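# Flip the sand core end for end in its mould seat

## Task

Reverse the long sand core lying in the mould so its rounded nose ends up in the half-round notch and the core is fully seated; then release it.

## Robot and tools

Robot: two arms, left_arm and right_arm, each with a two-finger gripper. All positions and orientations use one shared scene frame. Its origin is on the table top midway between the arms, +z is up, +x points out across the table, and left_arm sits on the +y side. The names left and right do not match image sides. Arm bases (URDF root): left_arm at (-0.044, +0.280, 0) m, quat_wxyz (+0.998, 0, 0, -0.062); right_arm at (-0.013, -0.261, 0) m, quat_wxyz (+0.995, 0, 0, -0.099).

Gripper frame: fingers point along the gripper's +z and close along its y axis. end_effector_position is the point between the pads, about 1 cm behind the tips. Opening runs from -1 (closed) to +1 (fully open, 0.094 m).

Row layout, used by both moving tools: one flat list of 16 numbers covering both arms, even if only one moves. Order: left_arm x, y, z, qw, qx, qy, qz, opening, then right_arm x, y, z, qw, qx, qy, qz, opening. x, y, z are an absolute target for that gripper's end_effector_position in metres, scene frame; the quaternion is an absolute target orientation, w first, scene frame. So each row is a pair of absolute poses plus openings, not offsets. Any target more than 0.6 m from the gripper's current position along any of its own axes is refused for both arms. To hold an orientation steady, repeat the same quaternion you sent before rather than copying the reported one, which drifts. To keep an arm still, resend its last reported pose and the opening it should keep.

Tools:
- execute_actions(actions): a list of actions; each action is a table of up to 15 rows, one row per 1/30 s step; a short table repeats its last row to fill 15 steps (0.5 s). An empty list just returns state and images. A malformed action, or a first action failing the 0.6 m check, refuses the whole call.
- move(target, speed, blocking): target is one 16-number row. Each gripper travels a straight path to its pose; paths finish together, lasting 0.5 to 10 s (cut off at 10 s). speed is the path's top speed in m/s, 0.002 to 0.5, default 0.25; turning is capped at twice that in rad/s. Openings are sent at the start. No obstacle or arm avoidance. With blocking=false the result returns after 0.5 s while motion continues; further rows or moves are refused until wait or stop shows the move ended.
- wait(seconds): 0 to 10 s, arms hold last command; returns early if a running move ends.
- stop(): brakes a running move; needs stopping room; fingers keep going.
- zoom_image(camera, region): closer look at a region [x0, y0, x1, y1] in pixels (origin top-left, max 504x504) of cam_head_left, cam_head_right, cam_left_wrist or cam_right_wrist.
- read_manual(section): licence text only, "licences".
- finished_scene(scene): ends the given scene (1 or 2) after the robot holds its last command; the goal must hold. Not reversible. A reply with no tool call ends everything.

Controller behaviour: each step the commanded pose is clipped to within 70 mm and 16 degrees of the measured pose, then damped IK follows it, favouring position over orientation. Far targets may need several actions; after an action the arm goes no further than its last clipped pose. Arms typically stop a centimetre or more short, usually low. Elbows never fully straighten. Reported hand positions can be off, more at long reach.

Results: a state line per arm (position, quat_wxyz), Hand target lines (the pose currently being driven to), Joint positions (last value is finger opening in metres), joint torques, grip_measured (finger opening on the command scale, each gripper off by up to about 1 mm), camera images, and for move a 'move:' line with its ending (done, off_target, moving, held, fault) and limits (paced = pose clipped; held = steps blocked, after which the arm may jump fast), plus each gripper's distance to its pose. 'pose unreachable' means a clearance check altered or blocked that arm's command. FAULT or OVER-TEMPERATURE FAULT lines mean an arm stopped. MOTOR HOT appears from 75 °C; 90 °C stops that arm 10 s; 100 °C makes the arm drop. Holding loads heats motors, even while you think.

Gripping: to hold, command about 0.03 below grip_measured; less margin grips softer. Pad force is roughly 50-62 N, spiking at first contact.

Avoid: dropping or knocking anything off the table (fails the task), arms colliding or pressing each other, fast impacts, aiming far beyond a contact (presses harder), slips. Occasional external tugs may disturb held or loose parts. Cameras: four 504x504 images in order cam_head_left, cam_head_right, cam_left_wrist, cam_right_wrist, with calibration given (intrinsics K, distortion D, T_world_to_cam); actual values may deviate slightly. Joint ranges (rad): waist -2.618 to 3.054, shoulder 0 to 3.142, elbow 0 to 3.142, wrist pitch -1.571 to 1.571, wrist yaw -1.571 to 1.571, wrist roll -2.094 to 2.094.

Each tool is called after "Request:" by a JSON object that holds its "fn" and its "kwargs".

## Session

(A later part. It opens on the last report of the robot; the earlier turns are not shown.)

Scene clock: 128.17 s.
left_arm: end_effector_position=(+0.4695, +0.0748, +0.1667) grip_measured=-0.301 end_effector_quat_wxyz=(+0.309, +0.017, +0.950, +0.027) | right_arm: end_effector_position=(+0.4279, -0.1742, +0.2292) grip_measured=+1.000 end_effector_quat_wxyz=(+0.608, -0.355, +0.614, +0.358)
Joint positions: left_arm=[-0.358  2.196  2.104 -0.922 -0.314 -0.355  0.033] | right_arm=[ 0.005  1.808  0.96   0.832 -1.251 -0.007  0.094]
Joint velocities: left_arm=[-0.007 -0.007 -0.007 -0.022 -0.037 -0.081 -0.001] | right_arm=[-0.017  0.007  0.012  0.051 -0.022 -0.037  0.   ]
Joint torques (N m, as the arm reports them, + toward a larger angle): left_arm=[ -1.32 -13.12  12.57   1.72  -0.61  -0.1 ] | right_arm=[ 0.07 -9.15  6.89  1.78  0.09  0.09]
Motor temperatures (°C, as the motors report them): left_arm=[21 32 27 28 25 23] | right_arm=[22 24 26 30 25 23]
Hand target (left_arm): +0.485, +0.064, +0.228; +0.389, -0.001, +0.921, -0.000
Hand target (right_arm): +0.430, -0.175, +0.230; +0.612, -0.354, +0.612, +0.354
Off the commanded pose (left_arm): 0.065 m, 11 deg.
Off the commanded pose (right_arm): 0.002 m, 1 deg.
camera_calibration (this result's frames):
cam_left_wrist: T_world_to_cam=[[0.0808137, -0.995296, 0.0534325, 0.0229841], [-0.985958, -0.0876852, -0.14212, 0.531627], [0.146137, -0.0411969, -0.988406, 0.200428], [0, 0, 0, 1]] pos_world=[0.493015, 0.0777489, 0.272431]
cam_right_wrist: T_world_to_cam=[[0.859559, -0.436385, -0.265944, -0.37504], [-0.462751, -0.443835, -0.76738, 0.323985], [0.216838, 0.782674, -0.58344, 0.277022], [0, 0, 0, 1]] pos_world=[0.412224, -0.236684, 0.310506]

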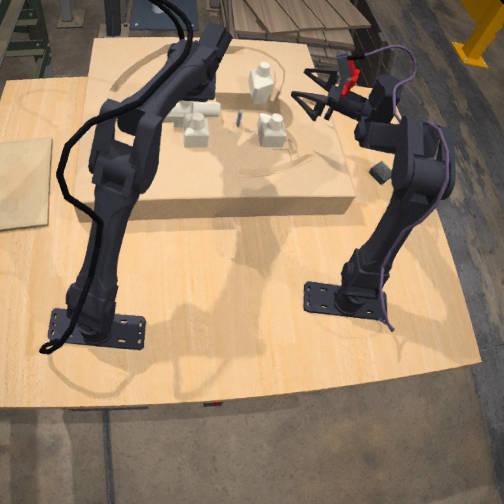

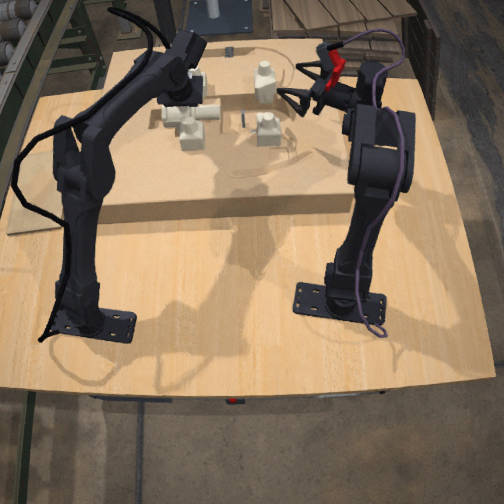

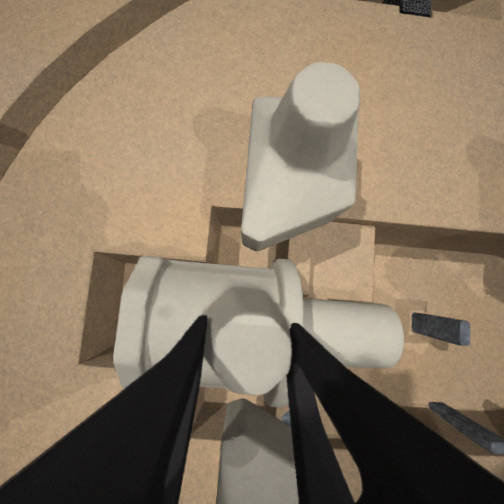

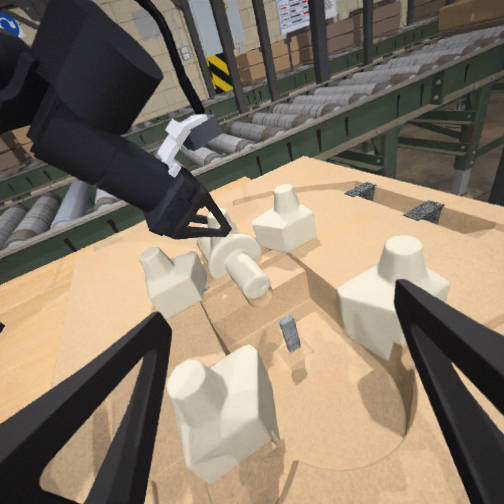

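Request:
{"fn": "execute_actions", "kwargs": {"actions": [[[0.492,0.061,0.218,0.39,0,0.9208,0,-0.45,0.43,-0.175,0.23,0.612,-0.354,0.612,0.354,1]],[[0.492,0.061,0.210,0.39,0,0.9208,0,-0.45,0.43,-0.175,0.23,0.612,-0.354,0.612,0.354,1]]]}}

Scene clock: 129.33 s.
left_arm: end_effector_position=(+0.4704, +0.0748, +0.1659) grip_measured=-0.301 end_effector_quat_wxyz=(+0.311, +0.016, +0.950, +0.028) | right_arm: end_effector_position=(+0.4279, -0.1742, +0.2292) grip_measured=+1.000 end_effector_quat_wxyz=(+0.608, -0.355, +0.614, +0.358)
Joint positions: left_arm=[-0.358  2.196  2.099 -0.913 -0.317 -0.355  0.033] | right_arm=[ 0.005  1.808  0.96   0.832 -1.251 -0.007  0.094]
Joint velocities: left_arm=[ 0.002  0.007 -0.022  0.051 -0.007  0.051 -0.   ] | right_arm=[-0.002 -0.002 -0.017 -0.037  0.051  0.022  0.   ]
Joint torques (N m, as the arm reports them, + toward a larger angle): left_arm=[ -1.38 -13.18   7.61   2.12  -0.58  -0.11] | right_arm=[-0.03 -9.31  6.86  1.73  0.08  0.09]
Motor temperatures (°C, as the motors report them): left_arm=[21 32 27 28 25 23] | right_arm=[22 24 26 30 25 23]
Hand target (left_arm): +0.486, +0.063, +0.212; +0.387, -0.001, +0.922, +0.001
Hand target (right_arm): +0.430, -0.175, +0.230; +0.612, -0.354, +0.612, +0.354
Off the commanded pose (left_arm): 0.051 m, 10 deg.
Off the commanded pose (right_arm): 0.002 m, 1 deg.
camera_calibration (this result's frames):
cam_left_wrist: T_world_to_cam=[[0.0820048, -0.995203, 0.0533511, 0.0224189], [-0.985243, -0.0890211, -0.146189, 0.532878], [0.150238, -0.0405755, -0.987817, 0.197457], [0, 0, 0, 1]] pos_world=[0.493511, 0.0777607, 0.271757]
cam_right_wrist: T_world_to_cam=[[0.859559, -0.436385, -0.265944, -0.37504], [-0.462751, -0.443835, -0.76738, 0.323985], [0.216838, 0.782674, -0.58344, 0.277022], [0, 0, 0, 1]] pos_world=[0.412224, -0.236684, 0.310506]

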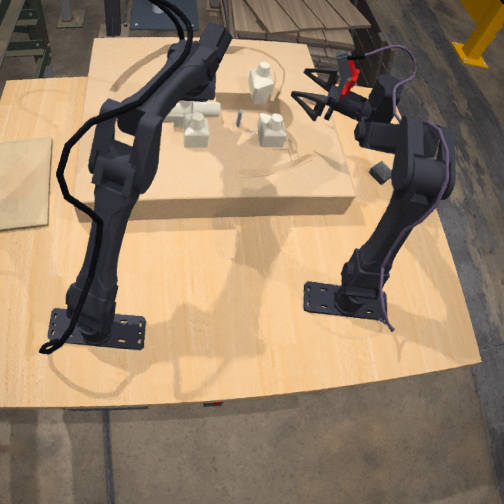

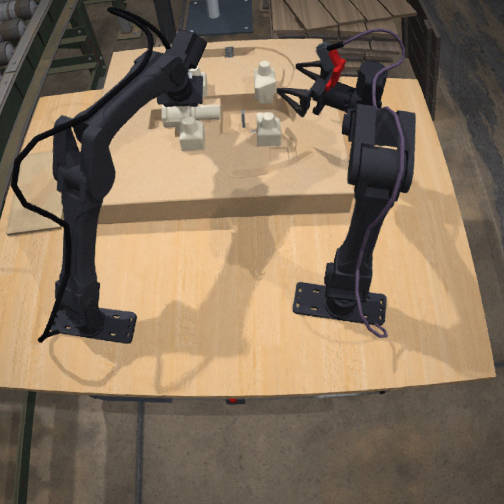

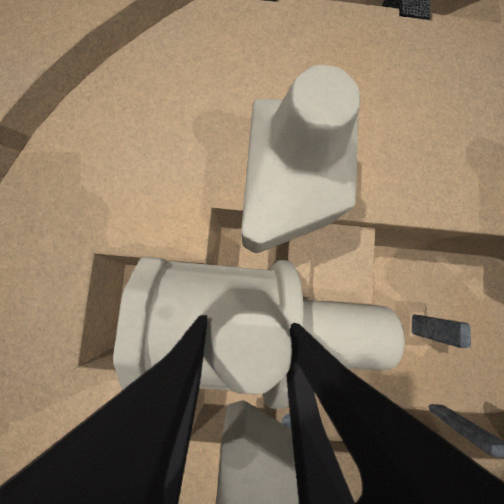

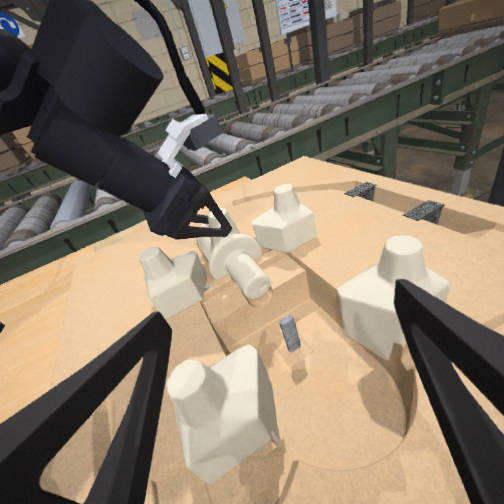

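Request:
{"fn": "execute_actions", "kwargs": {"actions": [[[0.492,0.075,0.222,0.39,0,0.9208,0,-0.45,0.43,-0.175,0.23,0.612,-0.354,0.612,0.354,1]],[[0.492,0.082,0.222,0.39,0,0.9208,0,-0.45,0.43,-0.175,0.23,0.612,-0.354,0.612,0.354,1]],[[0.492,0.086,0.222,0.39,0,0.9208,0,-0.45,0.43,-0.175,0.23,0.612,-0.354,0.612,0.354,1]]]}}

Scene clock: 131.23 s.
left_arm: end_effector_position=(+0.4721, +0.0784, +0.1646) grip_measured=-0.301 end_effector_quat_wxyz=(+0.311, +0.019, +0.950, +0.010) | right_arm: end_effector_position=(+0.4279, -0.1742, +0.2292) grip_measured=+1.000 end_effector_quat_wxyz=(+0.608, -0.355, +0.614, +0.358)
Joint positions: left_arm=[-0.337  2.176  2.062 -0.879 -0.273 -0.34   0.033] | right_arm=[ 0.005  1.808  0.96   0.832 -1.251 -0.007  0.094]
Joint velocities: left_arm=[-0.007 -0.007  0.017  0.081  0.037 -0.066 -0.001] | right_arm=[ 0.007 -0.017 -0.002 -0.037 -0.051  0.022  0.   ]
Joint torques (N m, as the arm reports them, + toward a larger angle): left_arm=[  1.27 -14.99   7.74   1.86  -0.75   0.17] | right_arm=[-0.05 -9.38  6.95  1.76  0.1   0.06]
Motor temperatures (°C, as the motors report them): left_arm=[21 32 26 29 25 23] | right_arm=[22 24 26 30 25 23]
Hand target (left_arm): +0.487, +0.088, +0.223; +0.388, -0.002, +0.922, +0.003
Hand target (right_arm): +0.430, -0.175, +0.230; +0.612, -0.354, +0.612, +0.354
Off the commanded pose (left_arm): 0.061 m, 10 deg.
Off the commanded pose (right_arm): 0.002 m, 1 deg.
camera_calibration (this result's frames):
cam_left_wrist: T_world_to_cam=[[0.067117, -0.994197, 0.0840737, 0.0278074], [-0.986856, -0.0785634, -0.141217, 0.533785], [0.147003, -0.0734906, -0.986402, 0.199948], [0, 0, 0, 1]] pos_world=[0.49551, 0.0842762, 0.270271]
cam_right_wrist: T_world_to_cam=[[0.859559, -0.436385, -0.265944, -0.37504], [-0.462751, -0.443835, -0.76738, 0.323985], [0.216838, 0.782674, -0.58344, 0.277022], [0, 0, 0, 1]] pos_world=[0.412224, -0.236684, 0.310506]

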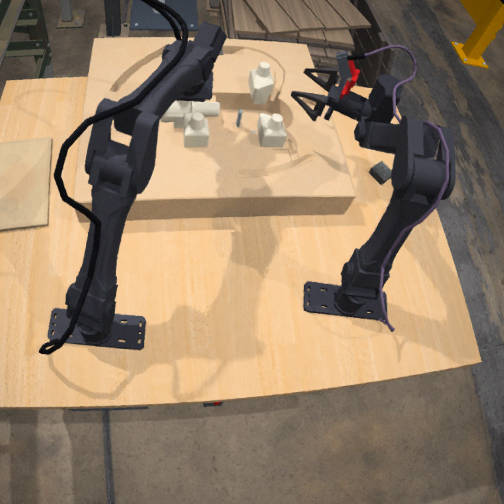

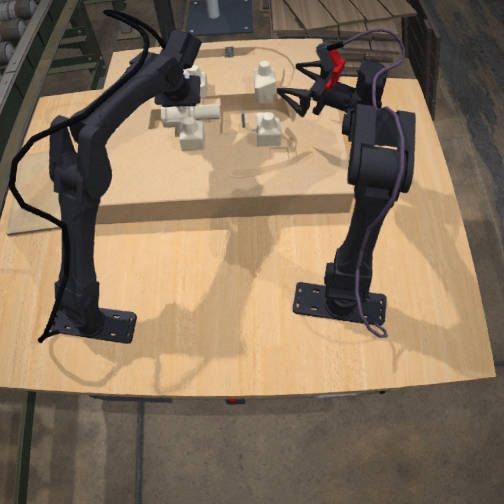

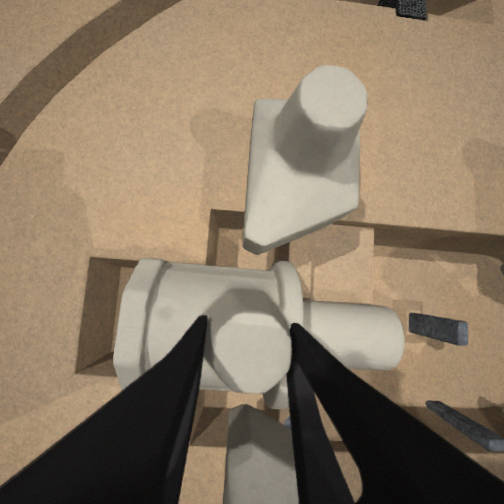

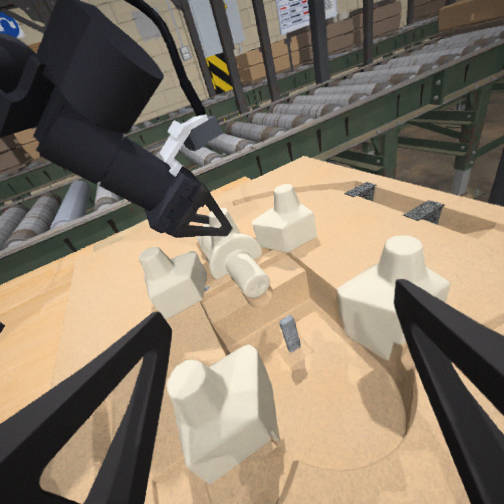

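Request:
{"fn": "execute_actions", "kwargs": {"actions": [[[0.492,0.080,0.235,0.39,0,0.9208,0,-0.45,0.43,-0.175,0.23,0.612,-0.354,0.612,0.354,1]],[[0.494,0.080,0.250,0.39,0,0.9208,0,-0.45,0.43,-0.175,0.23,0.612,-0.354,0.612,0.354,1]],[[0.495,0.080,0.265,0.39,0,0.9208,0,-0.45,0.43,-0.175,0.23,0.612,-0.354,0.612,0.354,1]],[[0.495,0.080,0.280,0.39,0,0.9208,0,-0.45,0.43,-0.175,0.23,0.612,-0.354,0.612,0.354,1]],[[0.495,0.080,0.295,0.39,0,0.9208,0,-0.45,0.43,-0.175,0.23,0.612,-0.354,0.612,0.354,1]],[[0.495,0.080,0.305,0.39,0,0.9208,0,-0.45,0.43,-0.175,0.23,0.612,-0.354,0.612,0.354,1]]]}}

Request:
{"fn": "zoom_image", "kwargs": {"camera": "cam_right_wrist", "region": [130, 130, 340, 340]}}

Scene clock: 134.73 s.
left_arm: end_effector_position=(+0.4740, +0.0791, +0.2395) grip_measured=-0.301 end_effector_quat_wxyz=(+0.312, +0.023, +0.950, +0.016) | right_arm: end_effector_position=(+0.4279, -0.1742, +0.2292) grip_measured=+1.000 end_effector_quat_wxyz=(+0.608, -0.355, +0.614, +0.358)
Joint positions: left_arm=[-0.337  2.423  2.817 -1.387 -0.282 -0.329  0.033] | right_arm=[ 0.005  1.808  0.96   0.832 -1.251 -0.007  0.094]
Joint velocities: left_arm=[-0.002  0.002 -0.007 -0.022 -0.007  0.037 -0.001] | right_arm=[-0.012 -0.012  0.002  0.022  0.095 -0.022  0.   ]
Joint torques (N m, as the arm reports them, + toward a larger angle): left_arm=[  0.38 -14.18  11.24   1.87  -0.71   0.06] | right_arm=[-0.01 -9.18  6.92  1.77  0.08  0.08]
Motor temperatures (°C, as the motors report them): left_arm=[21 32 27 29 25 23] | right_arm=[22 24 26 30 25 23]
Hand target (left_arm): +0.485, +0.084, +0.305; +0.404, +0.001, +0.915, -0.005
Hand target (right_arm): +0.430, -0.175, +0.230; +0.612, -0.354, +0.612, +0.354
Off the commanded pose (left_arm): 0.069 m, 10 deg.
Off the commanded pose (right_arm): 0.002 m, 1 deg.
elbow stopped short (left arm): the move would have taken joint 3 (elbow) straighter than the controller allows; a more bent joint 3 avoids this.
camera_calibration (this result's frames):
cam_left_wrist: T_world_to_cam=[[0.0624377, -0.995508, 0.0711751, 0.027545], [-0.986693, -0.0722974, -0.145638, 0.546747], [0.150129, -0.0611346, -0.986774, 0.271232], [0, 0, 0, 1]] pos_world=[0.497031, 0.0835313, 0.345312]
cam_right_wrist: T_world_to_cam=[[0.859559, -0.436385, -0.265944, -0.37504], [-0.462751, -0.443835, -0.76738, 0.323985], [0.216838, 0.782674, -0.58344, 0.277022], [0, 0, 0, 1]] pos_world=[0.412224, -0.236684, 0.310506]

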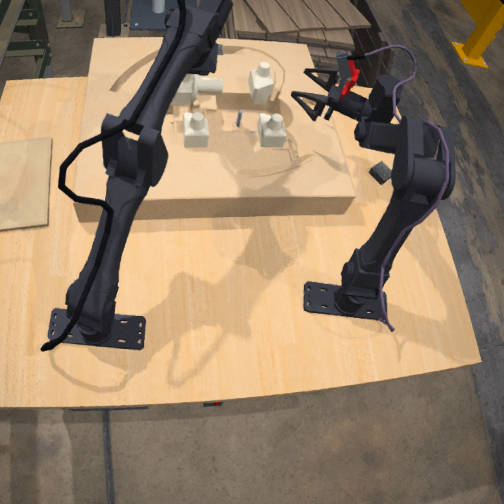

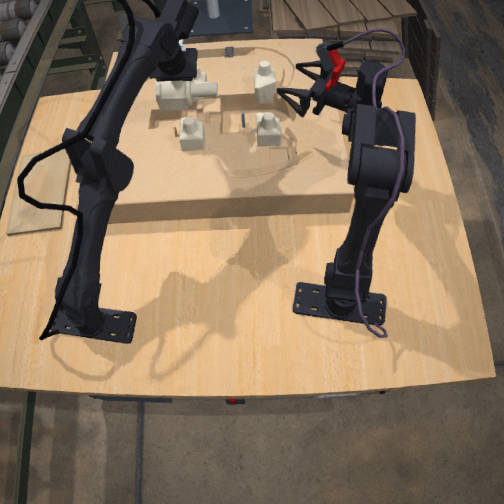

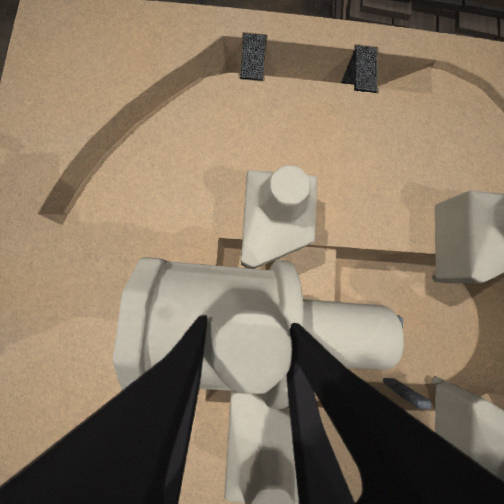

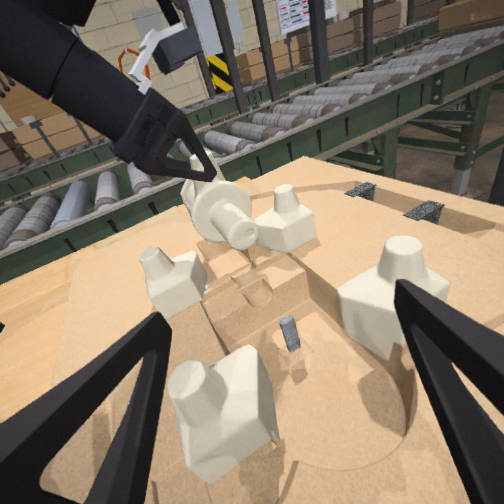

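Region (130, 130, 340, 340) of cam_right_wrist's 504x504 image, scaled by 2.400, with more detail than that image has.

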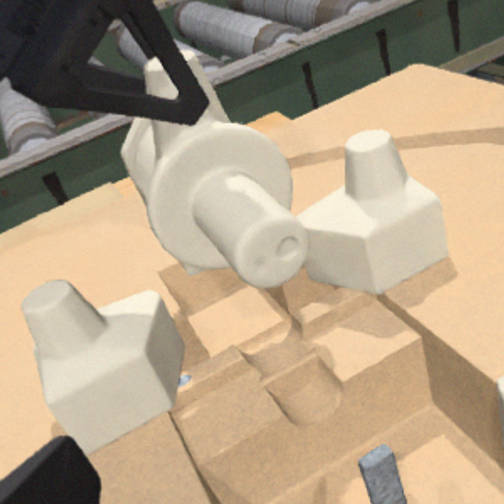

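Request:
{"fn": "zoom_image", "kwargs": {"camera": "cam_head_right", "region": [140, 60, 240, 150]}}

Request:
{"fn": "zoom_image", "kwargs": {"camera": "cam_head_left", "region": [140, 60, 240, 150]}}

Region (140, 60, 240, 150) of cam_head_right's 504x504 image, scaled by 5.040, with more detail than that image has; it fills the top 454 rows of this view, and the rest is white.

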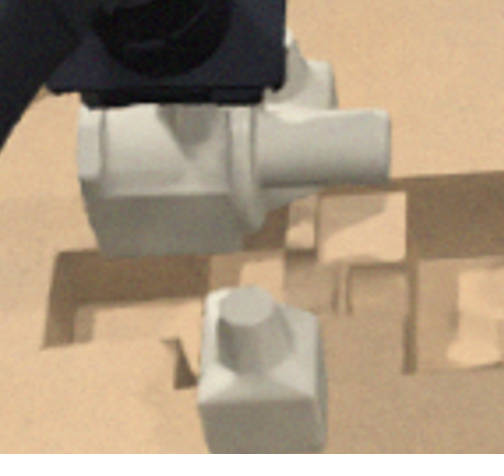

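Region (140, 60, 240, 150) of cam_head_left's 504x504 image, scaled by 5.040, with more detail than that image has; it fills the top 454 rows of this view, and the rest is white.

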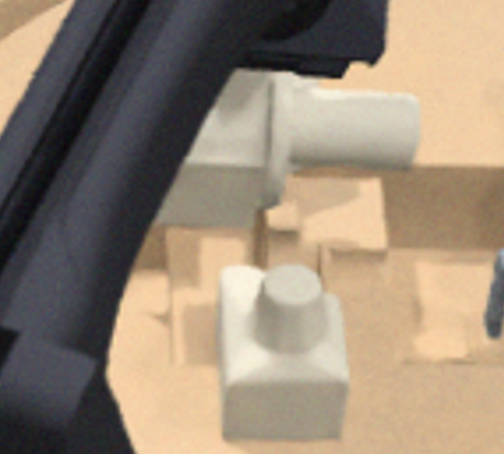

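Request:
{"fn": "execute_actions", "kwargs": {"actions": [[[0.492,0.10,0.300,0.39,0,0.9208,0,-0.45,0.43,-0.175,0.23,0.612,-0.354,0.612,0.354,1]],[[0.492,0.125,0.298,0.39,0,0.9208,0,-0.45,0.43,-0.175,0.23,0.612,-0.354,0.612,0.354,1]],[[0.492,0.15,0.296,0.39,0,0.9208,0,-0.45,0.43,-0.175,0.23,0.612,-0.354,0.612,0.354,1]],[[0.492,0.175,0.294,0.39,0,0.9208,0,-0.45,0.43,-0.175,0.23,0.612,-0.354,0.612,0.354,1]],[[0.492,0.20,0.292,0.39,0,0.9208,0,-0.45,0.43,-0.175,0.23,0.612,-0.354,0.612,0.354,1]],[[0.492,0.21,0.292,0.39,0,0.9208,0,-0.45,0.43,-0.175,0.23,0.612,-0.354,0.612,0.354,1]]]}}

Request:
{"fn": "zoom_image", "kwargs": {"camera": "cam_right_wrist", "region": [130, 130, 340, 340]}}

Scene clock: 140.03 s.
left_arm: end_effector_position=(+0.4722, +0.2083, +0.2255) grip_measured=-0.301 end_effector_quat_wxyz=(+0.288, +0.009, +0.958, +0.013) | right_arm: end_effector_position=(+0.4279, -0.1742, +0.2292) grip_measured=+1.000 end_effector_quat_wxyz=(+0.608, -0.355, +0.614, +0.358)
Joint positions: left_arm=[-0.057  2.082  2.183 -1.097 -0.118 -0.127  0.033] | right_arm=[ 0.005  1.808  0.96   0.832 -1.251 -0.007  0.094]
Joint velocities: left_arm=[ 0.002 -0.027  0.017  0.022 -0.037  0.066 -0.001] | right_arm=[-0.002 -0.002 -0.007  0.007  0.022 -0.022  0.   ]
Joint torques (N m, as the arm reports them, + toward a larger angle): left_arm=[  0.52 -14.79   8.16   2.1   -0.24   0.07] | right_arm=[ 0.16 -9.24  6.98  1.79  0.12  0.12]
Motor temperatures (°C, as the motors report them): left_arm=[21 33 27 29 25 23] | right_arm=[22 24 26 30 25 23]
Hand target (left_arm): +0.483, +0.211, +0.294; +0.388, +0.000, +0.922, +0.003
Hand target (right_arm): +0.430, -0.175, +0.230; +0.612, -0.354, +0.612, +0.354
Off the commanded pose (left_arm): 0.069 m, 13 deg.
Off the commanded pose (right_arm): 0.002 m, 1 deg.
camera_calibration (this result's frames):
cam_left_wrist: T_world_to_cam=[[0.0920707, -0.992416, 0.0814487, 0.140315], [-0.990524, -0.0996516, -0.0945091, 0.548254], [0.101909, -0.0719753, -0.992187, 0.291841], [0, 0, 0, 1]] pos_world=[0.500398, 0.214891, 0.329947]
cam_right_wrist: T_world_to_cam=[[0.859559, -0.436385, -0.265944, -0.37504], [-0.462751, -0.443835, -0.76738, 0.323985], [0.216838, 0.782674, -0.58344, 0.277022], [0, 0, 0, 1]] pos_world=[0.412224, -0.236684, 0.310506]

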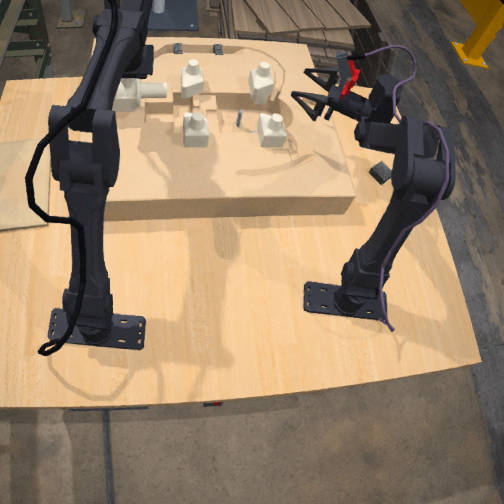

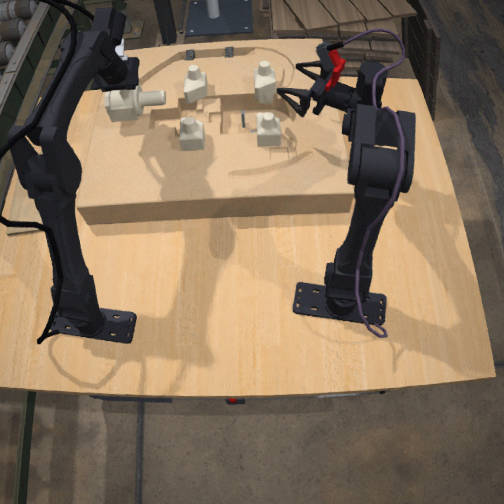

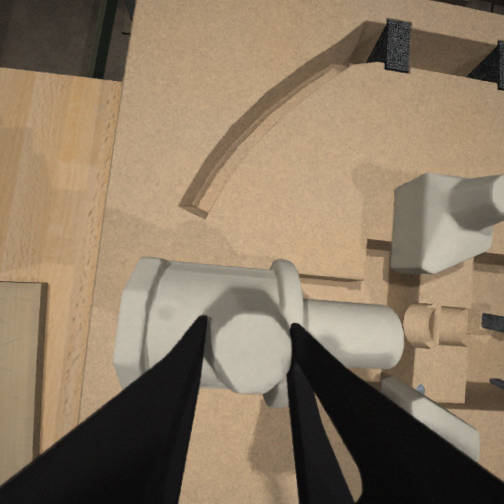

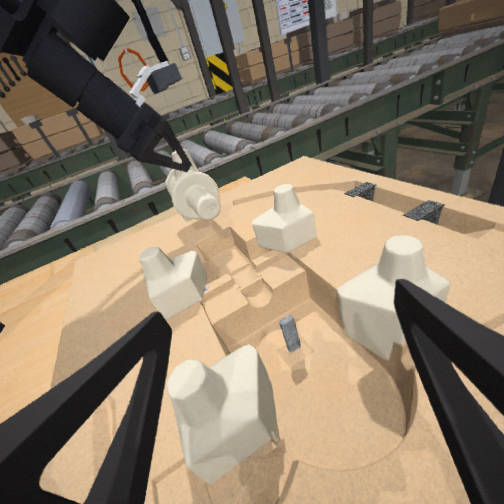

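Region (130, 130, 340, 340) of cam_right_wrist's 504x504 image, scaled by 2.400, with more detail than that image has.

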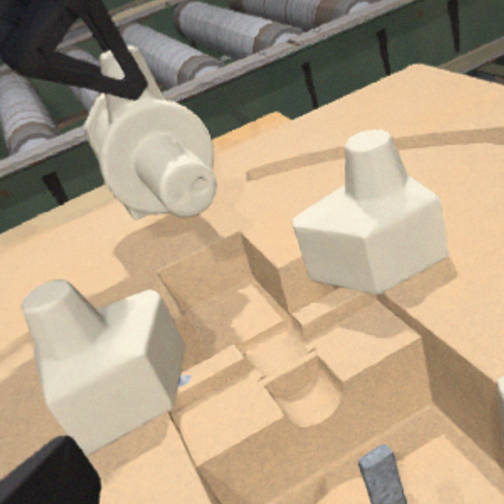

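Request:
{"fn": "zoom_image", "kwargs": {"camera": "cam_head_left", "region": [130, 60, 250, 160]}}

Request:
{"fn": "zoom_image", "kwargs": {"camera": "cam_right_wrist", "region": [180, 210, 300, 320]}}

Region (130, 60, 250, 160) of cam_head_left's 504x504 image, scaled by 4.200, with more detail than that image has.

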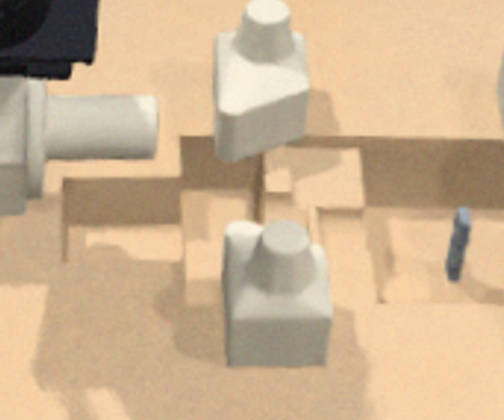

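Region (180, 210, 300, 320) of cam_right_wrist's 504x504 image, scaled by 4.200, with more detail than that image has; it fills the top 462 rows of this view, and the rest is white.

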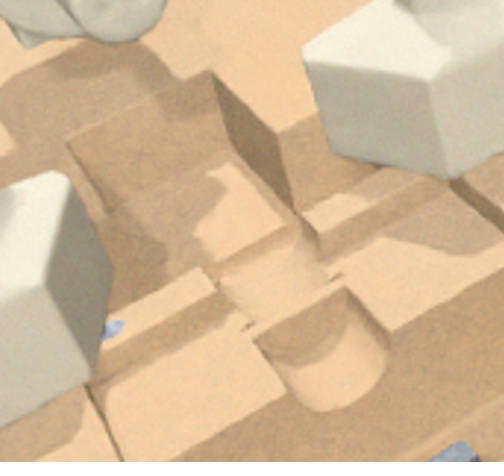

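Request:
{"fn": "execute_actions", "kwargs": {"actions": [[[0.492,0.21,0.292,0.39,0,0.9208,0,-0.45,0.44,-0.13,0.27,0.52,-0.33,0.74,0.27,1]],[[0.492,0.21,0.292,0.39,0,0.9208,0,-0.45,0.45,-0.08,0.27,0.42,-0.29,0.84,0.17,1]],[[0.492,0.21,0.292,0.39,0,0.9208,0,-0.45,0.455,-0.03,0.26,0.34,-0.25,0.90,0.10,1]],[[0.492,0.21,0.292,0.39,0,0.9208,0,-0.45,0.455,0.015,0.25,0.33,-0.2456,0.908,0.085,1]],[[0.492,0.21,0.292,0.39,0,0.9208,0,-0.45,0.455,0.015,0.25,0.33,-0.2456,0.908,0.085,1]]]}}

Scene clock: 144.63 s.
left_arm: end_effector_position=(+0.4723, +0.2079, +0.2255) grip_measured=-0.301 end_effector_quat_wxyz=(+0.288, +0.009, +0.957, +0.012) | right_arm: end_effector_position=(+0.4510, +0.0187, +0.2342) grip_measured=+1.000 end_effector_quat_wxyz=(+0.313, -0.254, +0.911, +0.086)
Joint positions: left_arm=[-0.057  2.082  2.183 -1.096 -0.116 -0.127  0.033] | right_arm=[ 0.741  2.09   2.183 -1.004  0.001 -0.003  0.094]
Joint velocities: left_arm=[-0.002  0.017 -0.002 -0.051  0.037  0.007 -0.   ] | right_arm=[ 0.002  0.002  0.002  0.037 -0.007  0.007  0.   ]
Joint torques (N m, as the arm reports them, + toward a larger angle): left_arm=[  0.57 -14.72   8.17   2.12  -0.24   0.07] | right_arm=[ -0.41 -14.04   9.76   1.51   0.13   0.08]
Motor temperatures (°C, as the motors report them): left_arm=[21 33 26 30 25 23] | right_arm=[22 25 26 30 25 23]
Hand target (left_arm): +0.483, +0.211, +0.294; +0.388, -0.000, +0.922, +0.002
Hand target (right_arm): +0.455, +0.015, +0.250; +0.330, -0.245, +0.908, +0.085
Off the commanded pose (left_arm): 0.069 m, 13 deg.
Off the commanded pose (right_arm): 0.017 m, 2 deg.
camera_calibration (this result's frames):
cam_left_wrist: T_world_to_cam=[[0.0906888, -0.992416, 0.0829804, 0.140243], [-0.990615, -0.098452, -0.0948128, 0.548224], [0.102263, -0.0736032, -0.992031, 0.291914], [0, 0, 0, 1]] pos_world=[0.500508, 0.214639, 0.329928]
cam_right_wrist: T_world_to_cam=[[0.348075, -0.91814, -0.189373, -0.0876439], [-0.934508, -0.35586, 0.00766215, 0.453758], [-0.0744252, 0.174303, -0.981875, 0.359996], [0, 0, 0, 1]] pos_world=[0.48134, 0.0182566, 0.333397]

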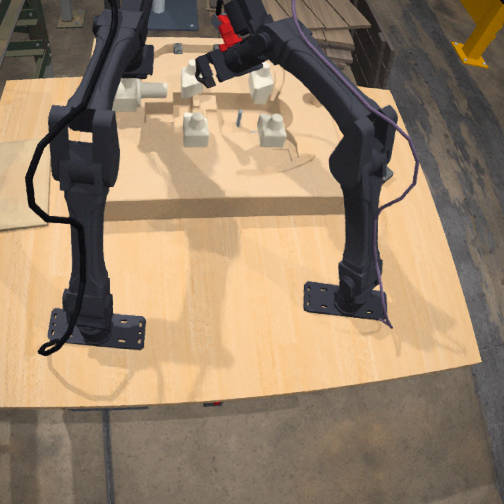

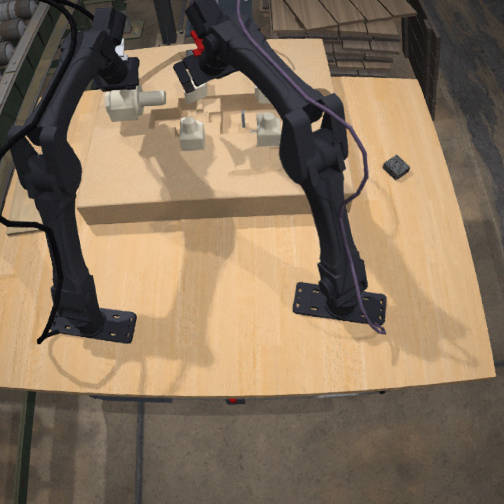

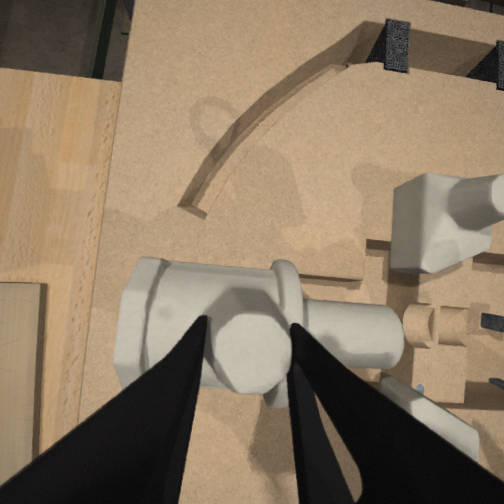

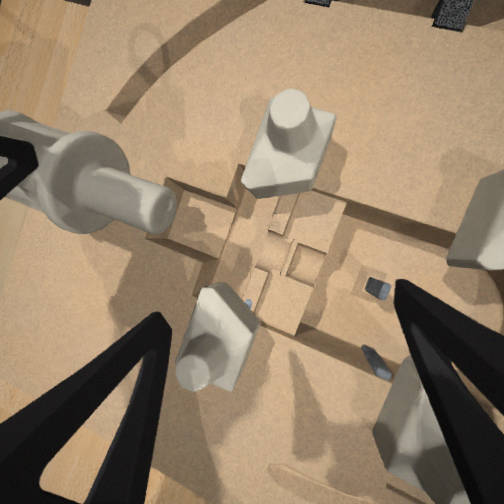

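Request:
{"fn": "zoom_image", "kwargs": {"camera": "cam_right_wrist", "region": [130, 150, 360, 350]}}

Region (130, 150, 360, 350) of cam_right_wrist's 504x504 image, scaled by 2.191, with more detail than that image has; it fills the top 438 rows of this view, and the rest is white.

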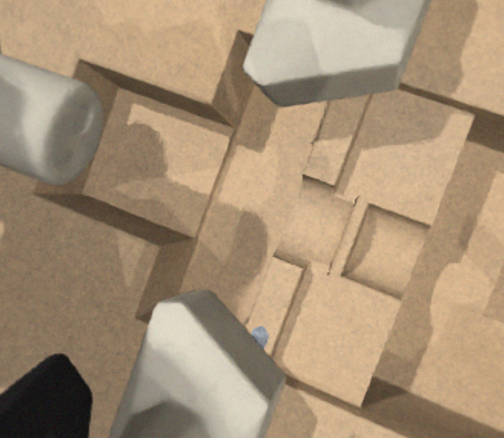

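Request:
{"fn": "execute_actions", "kwargs": {"actions": [[[0.492,0.218,0.282,0.41,0,0.912,0,-0.45,0.44,-0.02,0.27,0.33,-0.2456,0.908,0.085,1]],[[0.492,0.218,0.272,0.41,0,0.912,0,-0.45,0.44,-0.08,0.27,0.42,-0.29,0.84,0.17,1]],[[0.492,0.218,0.264,0.41,0,0.912,0,-0.45,0.44,-0.13,0.26,0.52,-0.33,0.74,0.27,1]],[[0.492,0.218,0.257,0.41,0,0.912,0,-0.45,0.43,-0.175,0.23,0.612,-0.354,0.612,0.354,1]],[[0.492,0.218,0.251,0.41,0,0.912,0,-0.45,0.43,-0.175,0.23,0.612,-0.354,0.612,0.354,1]]]}}

Scene clock: 148.83 s.
left_arm: end_effector_position=(+0.4694, +0.2167, +0.1961) grip_measured=-0.301 end_effector_quat_wxyz=(+0.320, +0.008, +0.947, +0.009) | right_arm: end_effector_position=(+0.4324, -0.1799, +0.2244) grip_measured=+1.000 end_effector_quat_wxyz=(+0.604, -0.348, +0.626, +0.350)
Joint positions: left_arm=[-0.039  1.954  1.836 -0.81  -0.11  -0.109  0.033] | right_arm=[-0.003  1.806  0.974  0.752 -1.234 -0.058  0.094]
Joint velocities: left_arm=[ 0.007  0.002 -0.027  0.066  0.007 -0.051  0.001] | right_arm=[-0.022  0.032 -0.032  0.3   -0.007  0.227  0.   ]
Joint torques (N m, as the arm reports them, + toward a larger angle): left_arm=[  0.48 -12.97   7.94   2.23  -0.21   0.04] | right_arm=[ 0.69 -9.72  6.42  1.76 -0.12  0.12]
Motor temperatures (°C, as the motors report them): left_arm=[21 34 26 30 25 23] | right_arm=[22 25 26 30 25 23]
Hand target (left_arm): +0.485, +0.219, +0.253; +0.408, -0.000, +0.913, +0.002
Hand target (right_arm): +0.430, -0.175, +0.229; +0.610, -0.356, +0.614, +0.353
Off the commanded pose (left_arm): 0.059 m, 11 deg.
Off the commanded pose (right_arm): 0.008 m, 2 deg.
camera_calibration (this result's frames):
cam_left_wrist: T_world_to_cam=[[0.084733, -0.991832, 0.095342, 0.151917], [-0.982276, -0.0992044, -0.159038, 0.552231], [0.167197, -0.0801763, -0.982658, 0.232857], [0, 0, 0, 1]] pos_world=[0.490638, 0.224129, 0.302161]
cam_right_wrist: T_world_to_cam=[[0.84329, -0.461556, -0.27537, -0.378067], [-0.487888, -0.442479, -0.752448, 0.327681], [0.225451, 0.768881, -0.598326, 0.274812], [0, 0, 0, 1]] pos_world=[0.416735, -0.240805, 0.306882]

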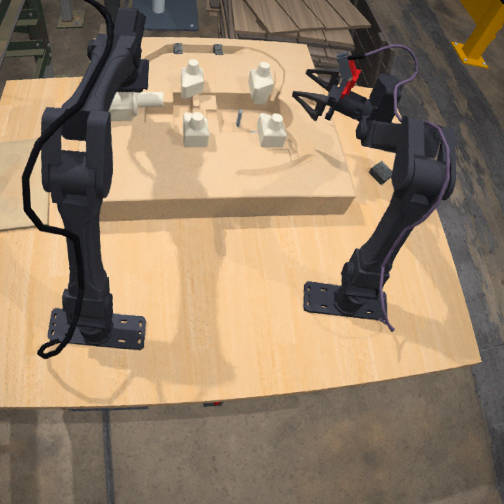

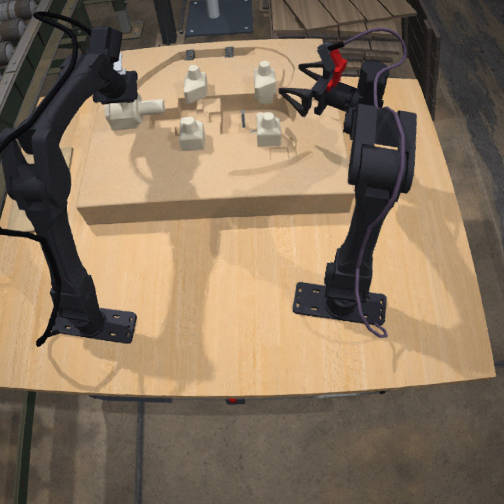

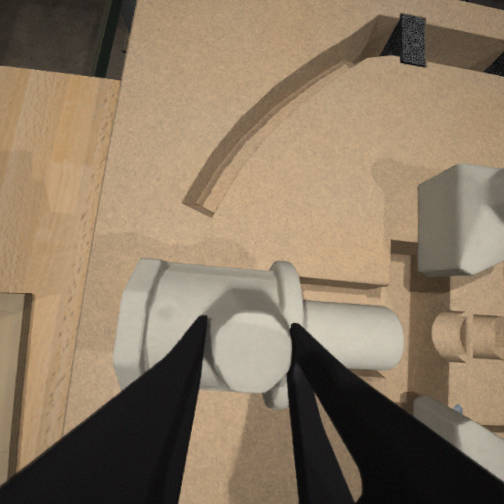

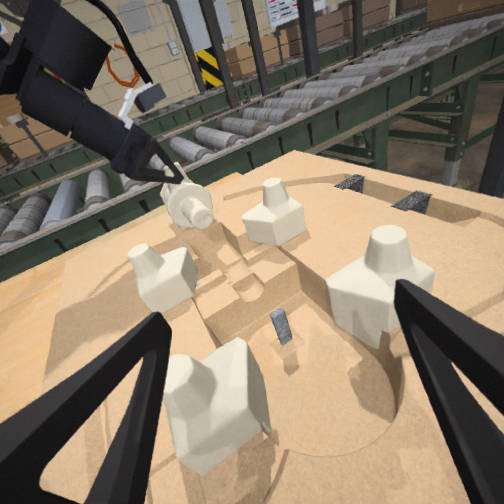

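Request:
{"fn": "execute_actions", "kwargs": {"actions": [[[0.488,0.218,0.240,0.39,0,0.9208,0,-0.45,0.43,-0.175,0.23,0.612,-0.354,0.612,0.354,1]],[[0.484,0.218,0.228,0.37,0,0.929,0,-0.45,0.43,-0.175,0.23,0.612,-0.354,0.612,0.354,1]],[[0.480,0.218,0.216,0.35,0,0.937,0,-0.45,0.43,-0.175,0.23,0.612,-0.354,0.612,0.354,1]]]}}

Request:
{"fn": "zoom_image", "kwargs": {"camera": "cam_right_wrist", "region": [110, 130, 320, 340]}}

Request:
{"fn": "zoom_image", "kwargs": {"camera": "cam_head_right", "region": [90, 60, 210, 150]}}

Scene clock: 150.77 s.
left_arm: end_effector_position=(+0.4672, +0.2173, +0.1944) grip_measured=-0.301 end_effector_quat_wxyz=(+0.314, +0.006, +0.949, +0.007) | right_arm: end_effector_position=(+0.4329, -0.1800, +0.2341) grip_measured=+1.000 end_effector_quat_wxyz=(+0.616, -0.351, +0.614, +0.347)
Joint positions: left_arm=[-0.037  1.954  1.836 -0.822 -0.104 -0.113  0.033] | right_arm=[-0.003  1.806  0.973  0.831 -1.234 -0.008  0.094]
Joint velocities: left_arm=[-0.007 -0.012 -0.002 -0.051  0.007 -0.051 -0.   ] | right_arm=[-0.012  0.007 -0.007 -0.066  0.037 -0.022  0.   ]
Joint torques (N m, as the arm reports them, + toward a larger angle): left_arm=[ 0.58 -9.54  9.14  1.61 -0.03 -0.05] | right_arm=[ 0.95 -9.26  5.95  1.8  -0.06  0.09]
Motor temperatures (°C, as the motors report them): left_arm=[21 33 26 30 25 23] | right_arm=[22 25 26 31 25 23]
Hand target (left_arm): +0.478, +0.218, +0.217; +0.350, +0.000, +0.937, +0.001
Hand target (right_arm): +0.430, -0.175, +0.230; +0.612, -0.354, +0.612, +0.354
Off the commanded pose (left_arm): 0.025 m, 4 deg.
Off the commanded pose (right_arm): 0.007 m, 1 deg.
camera_calibration (this result's frames):
cam_left_wrist: T_world_to_cam=[[0.0880359, -0.991189, 0.0989653, 0.150475], [-0.983885, -0.102047, -0.146824, 0.548846], [0.155629, -0.0844447, -0.984199, 0.238169], [0, 0, 0, 1]] pos_world=[0.489688, 0.225269, 0.300098]
cam_right_wrist: T_world_to_cam=[[0.851595, -0.459416, -0.252435, -0.384392], [-0.463288, -0.434315, -0.772486, 0.330683], [0.245257, 0.774795, -0.582702, 0.269429], [0, 0, 0, 1]] pos_world=[0.414468, -0.241728, 0.315411]

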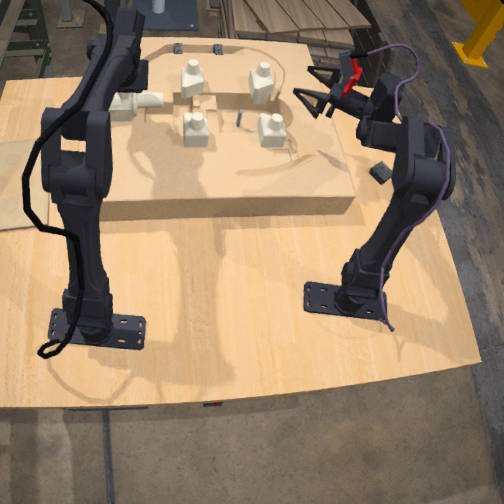

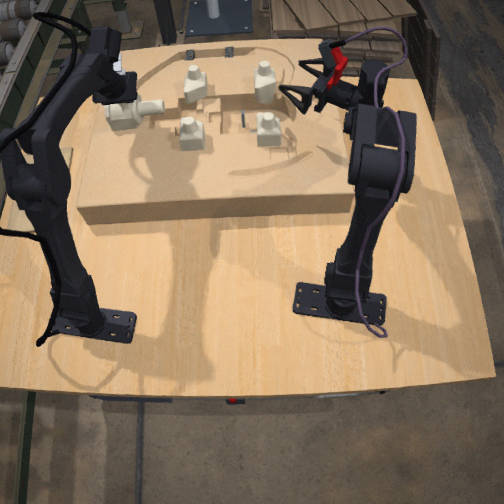

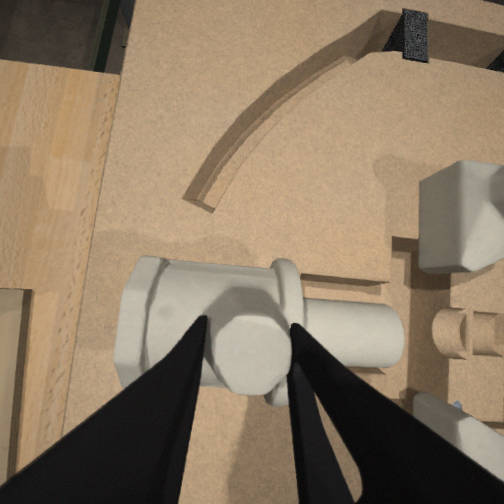

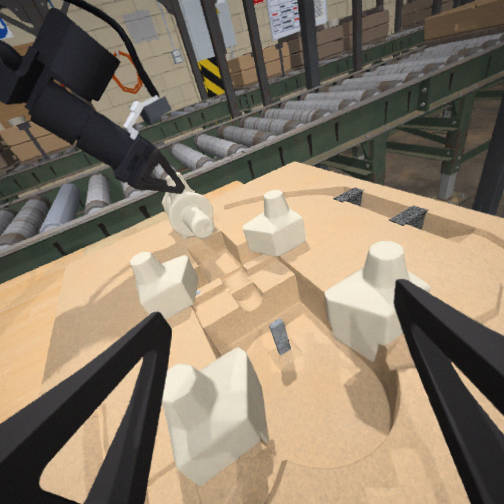

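Region (110, 130, 320, 340) of cam_right_wrist's 504x504 image, scaled by 2.400, with more detail than that image has.

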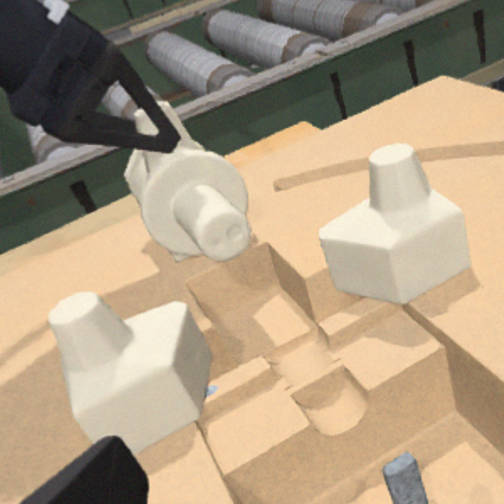

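Region (90, 60, 210, 150) of cam_head_right's 504x504 image, scaled by 4.200, with more detail than that image has; it fills the top 378 rows of this view, and the rest is white.

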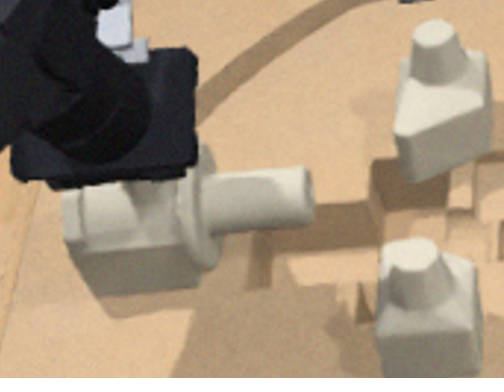

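Request:
{"fn": "execute_actions", "kwargs": {"actions": [[[0.486,0.216,0.240,0.38,0,0.925,0,-0.45,0.43,-0.175,0.23,0.612,-0.354,0.612,0.354,1]],[[0.490,0.214,0.260,0.40,0,0.9165,0,-0.45,0.43,-0.175,0.23,0.612,-0.354,0.612,0.354,1]],[[0.491,0.205,0.268,0.40,0,0.9165,0,-0.45,0.43,-0.175,0.23,0.612,-0.354,0.612,0.354,1]],[[0.491,0.185,0.270,0.40,0,0.9165,0,-0.45,0.43,-0.175,0.23,0.612,-0.354,0.612,0.354,1]],[[0.492,0.160,0.272,0.40,0,0.9165,0,-0.45,0.43,-0.175,0.23,0.612,-0.354,0.612,0.354,1]],[[0.492,0.135,0.273,0.40,0,0.9165,0,-0.45,0.43,-0.175,0.23,0.612,-0.354,0.612,0.354,1]],[[0.493,0.112,0.274,0.40,0,0.9165,0,-0.45,0.43,-0.175,0.23,0.612,-0.354,0.612,0.354,1]],[[0.493,0.102,0.274,0.40,0,0.9165,0,-0.45,0.43,-0.175,0.23,0.612,-0.354,0.612,0.354,1]]]}}

Scene clock: 155.57 s.
left_arm: end_effector_position=(+0.4675, +0.1075, +0.2109) grip_measured=-0.301 end_effector_quat_wxyz=(+0.307, +0.020, +0.951, +0.018) | right_arm: end_effector_position=(+0.4329, -0.1800, +0.2341) grip_measured=+1.000 end_effector_quat_wxyz=(+0.616, -0.350, +0.614, +0.347)
Joint positions: left_arm=[-0.288  2.152  2.214 -1.055 -0.257 -0.292  0.033] | right_arm=[-0.003  1.806  0.973  0.831 -1.234 -0.007  0.094]
Joint velocities: left_arm=[ 0.002  0.012  0.002 -0.037 -0.066 -0.066 -0.001] | right_arm=[-0.012  0.002  0.012 -0.037 -0.022 -0.022  0.   ]
Joint torques (N m, as the arm reports them, + toward a larger angle): left_arm=[ -0.7  -12.77  12.6    1.92  -0.69  -0.06] | right_arm=[ 0.79 -9.24  5.9   1.73 -0.07  0.1 ]
Motor temperatures (°C, as the motors report them): left_arm=[21 33 27 30 25 23] | right_arm=[22 25 26 31 25 23]
Hand target (left_arm): +0.484, +0.105, +0.276; +0.399, -0.002, +0.917, +0.000
Hand target (right_arm): +0.430, -0.175, +0.230; +0.612, -0.354, +0.612, +0.354
Off the commanded pose (left_arm): 0.068 m, 12 deg.
Off the commanded pose (right_arm): 0.007 m, 1 deg.
camera_calibration (this result's frames):
cam_left_wrist: T_world_to_cam=[[0.0697307, -0.99524, 0.0680808, 0.0554228], [-0.987546, -0.0785179, -0.136337, 0.537329], [0.141033, -0.0577261, -0.98832, 0.249925], [0, 0, 0, 1]] pos_world=[0.491525, 0.111776, 0.31649]
cam_right_wrist: T_world_to_cam=[[0.851512, -0.459367, -0.252804, -0.384261], [-0.463541, -0.434163, -0.77242, 0.330804], [0.245066, 0.774909, -0.58263, 0.269516], [0, 0, 0, 1]] pos_world=[0.414495, -0.241744, 0.315405]

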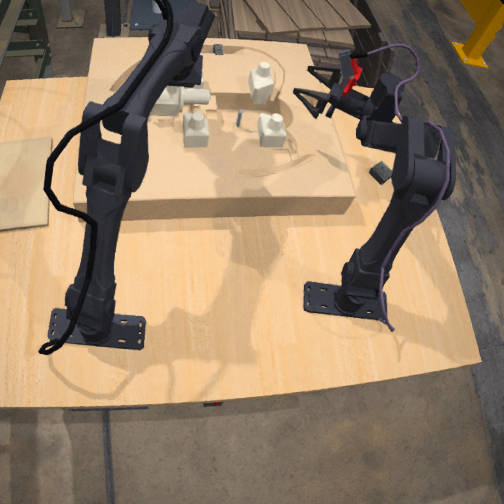

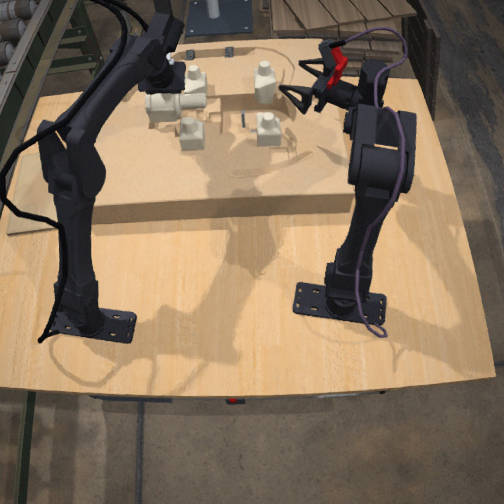

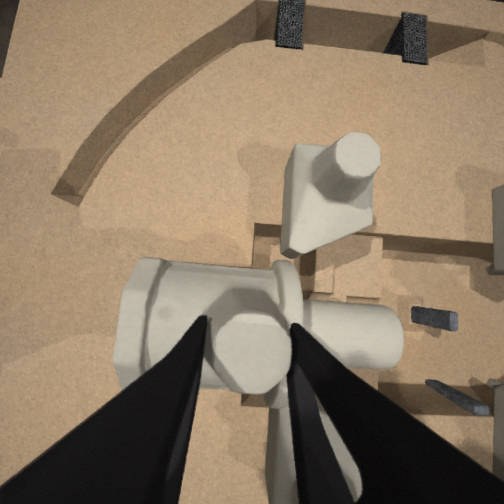

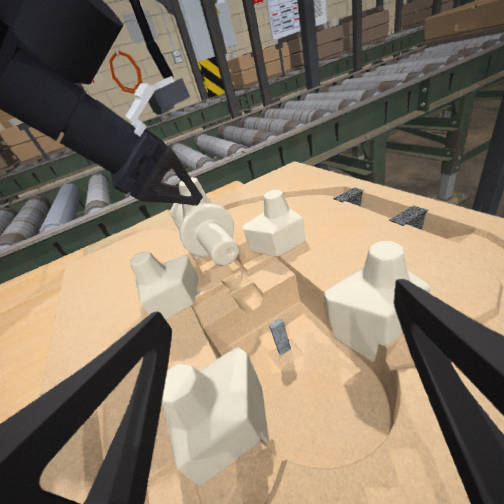

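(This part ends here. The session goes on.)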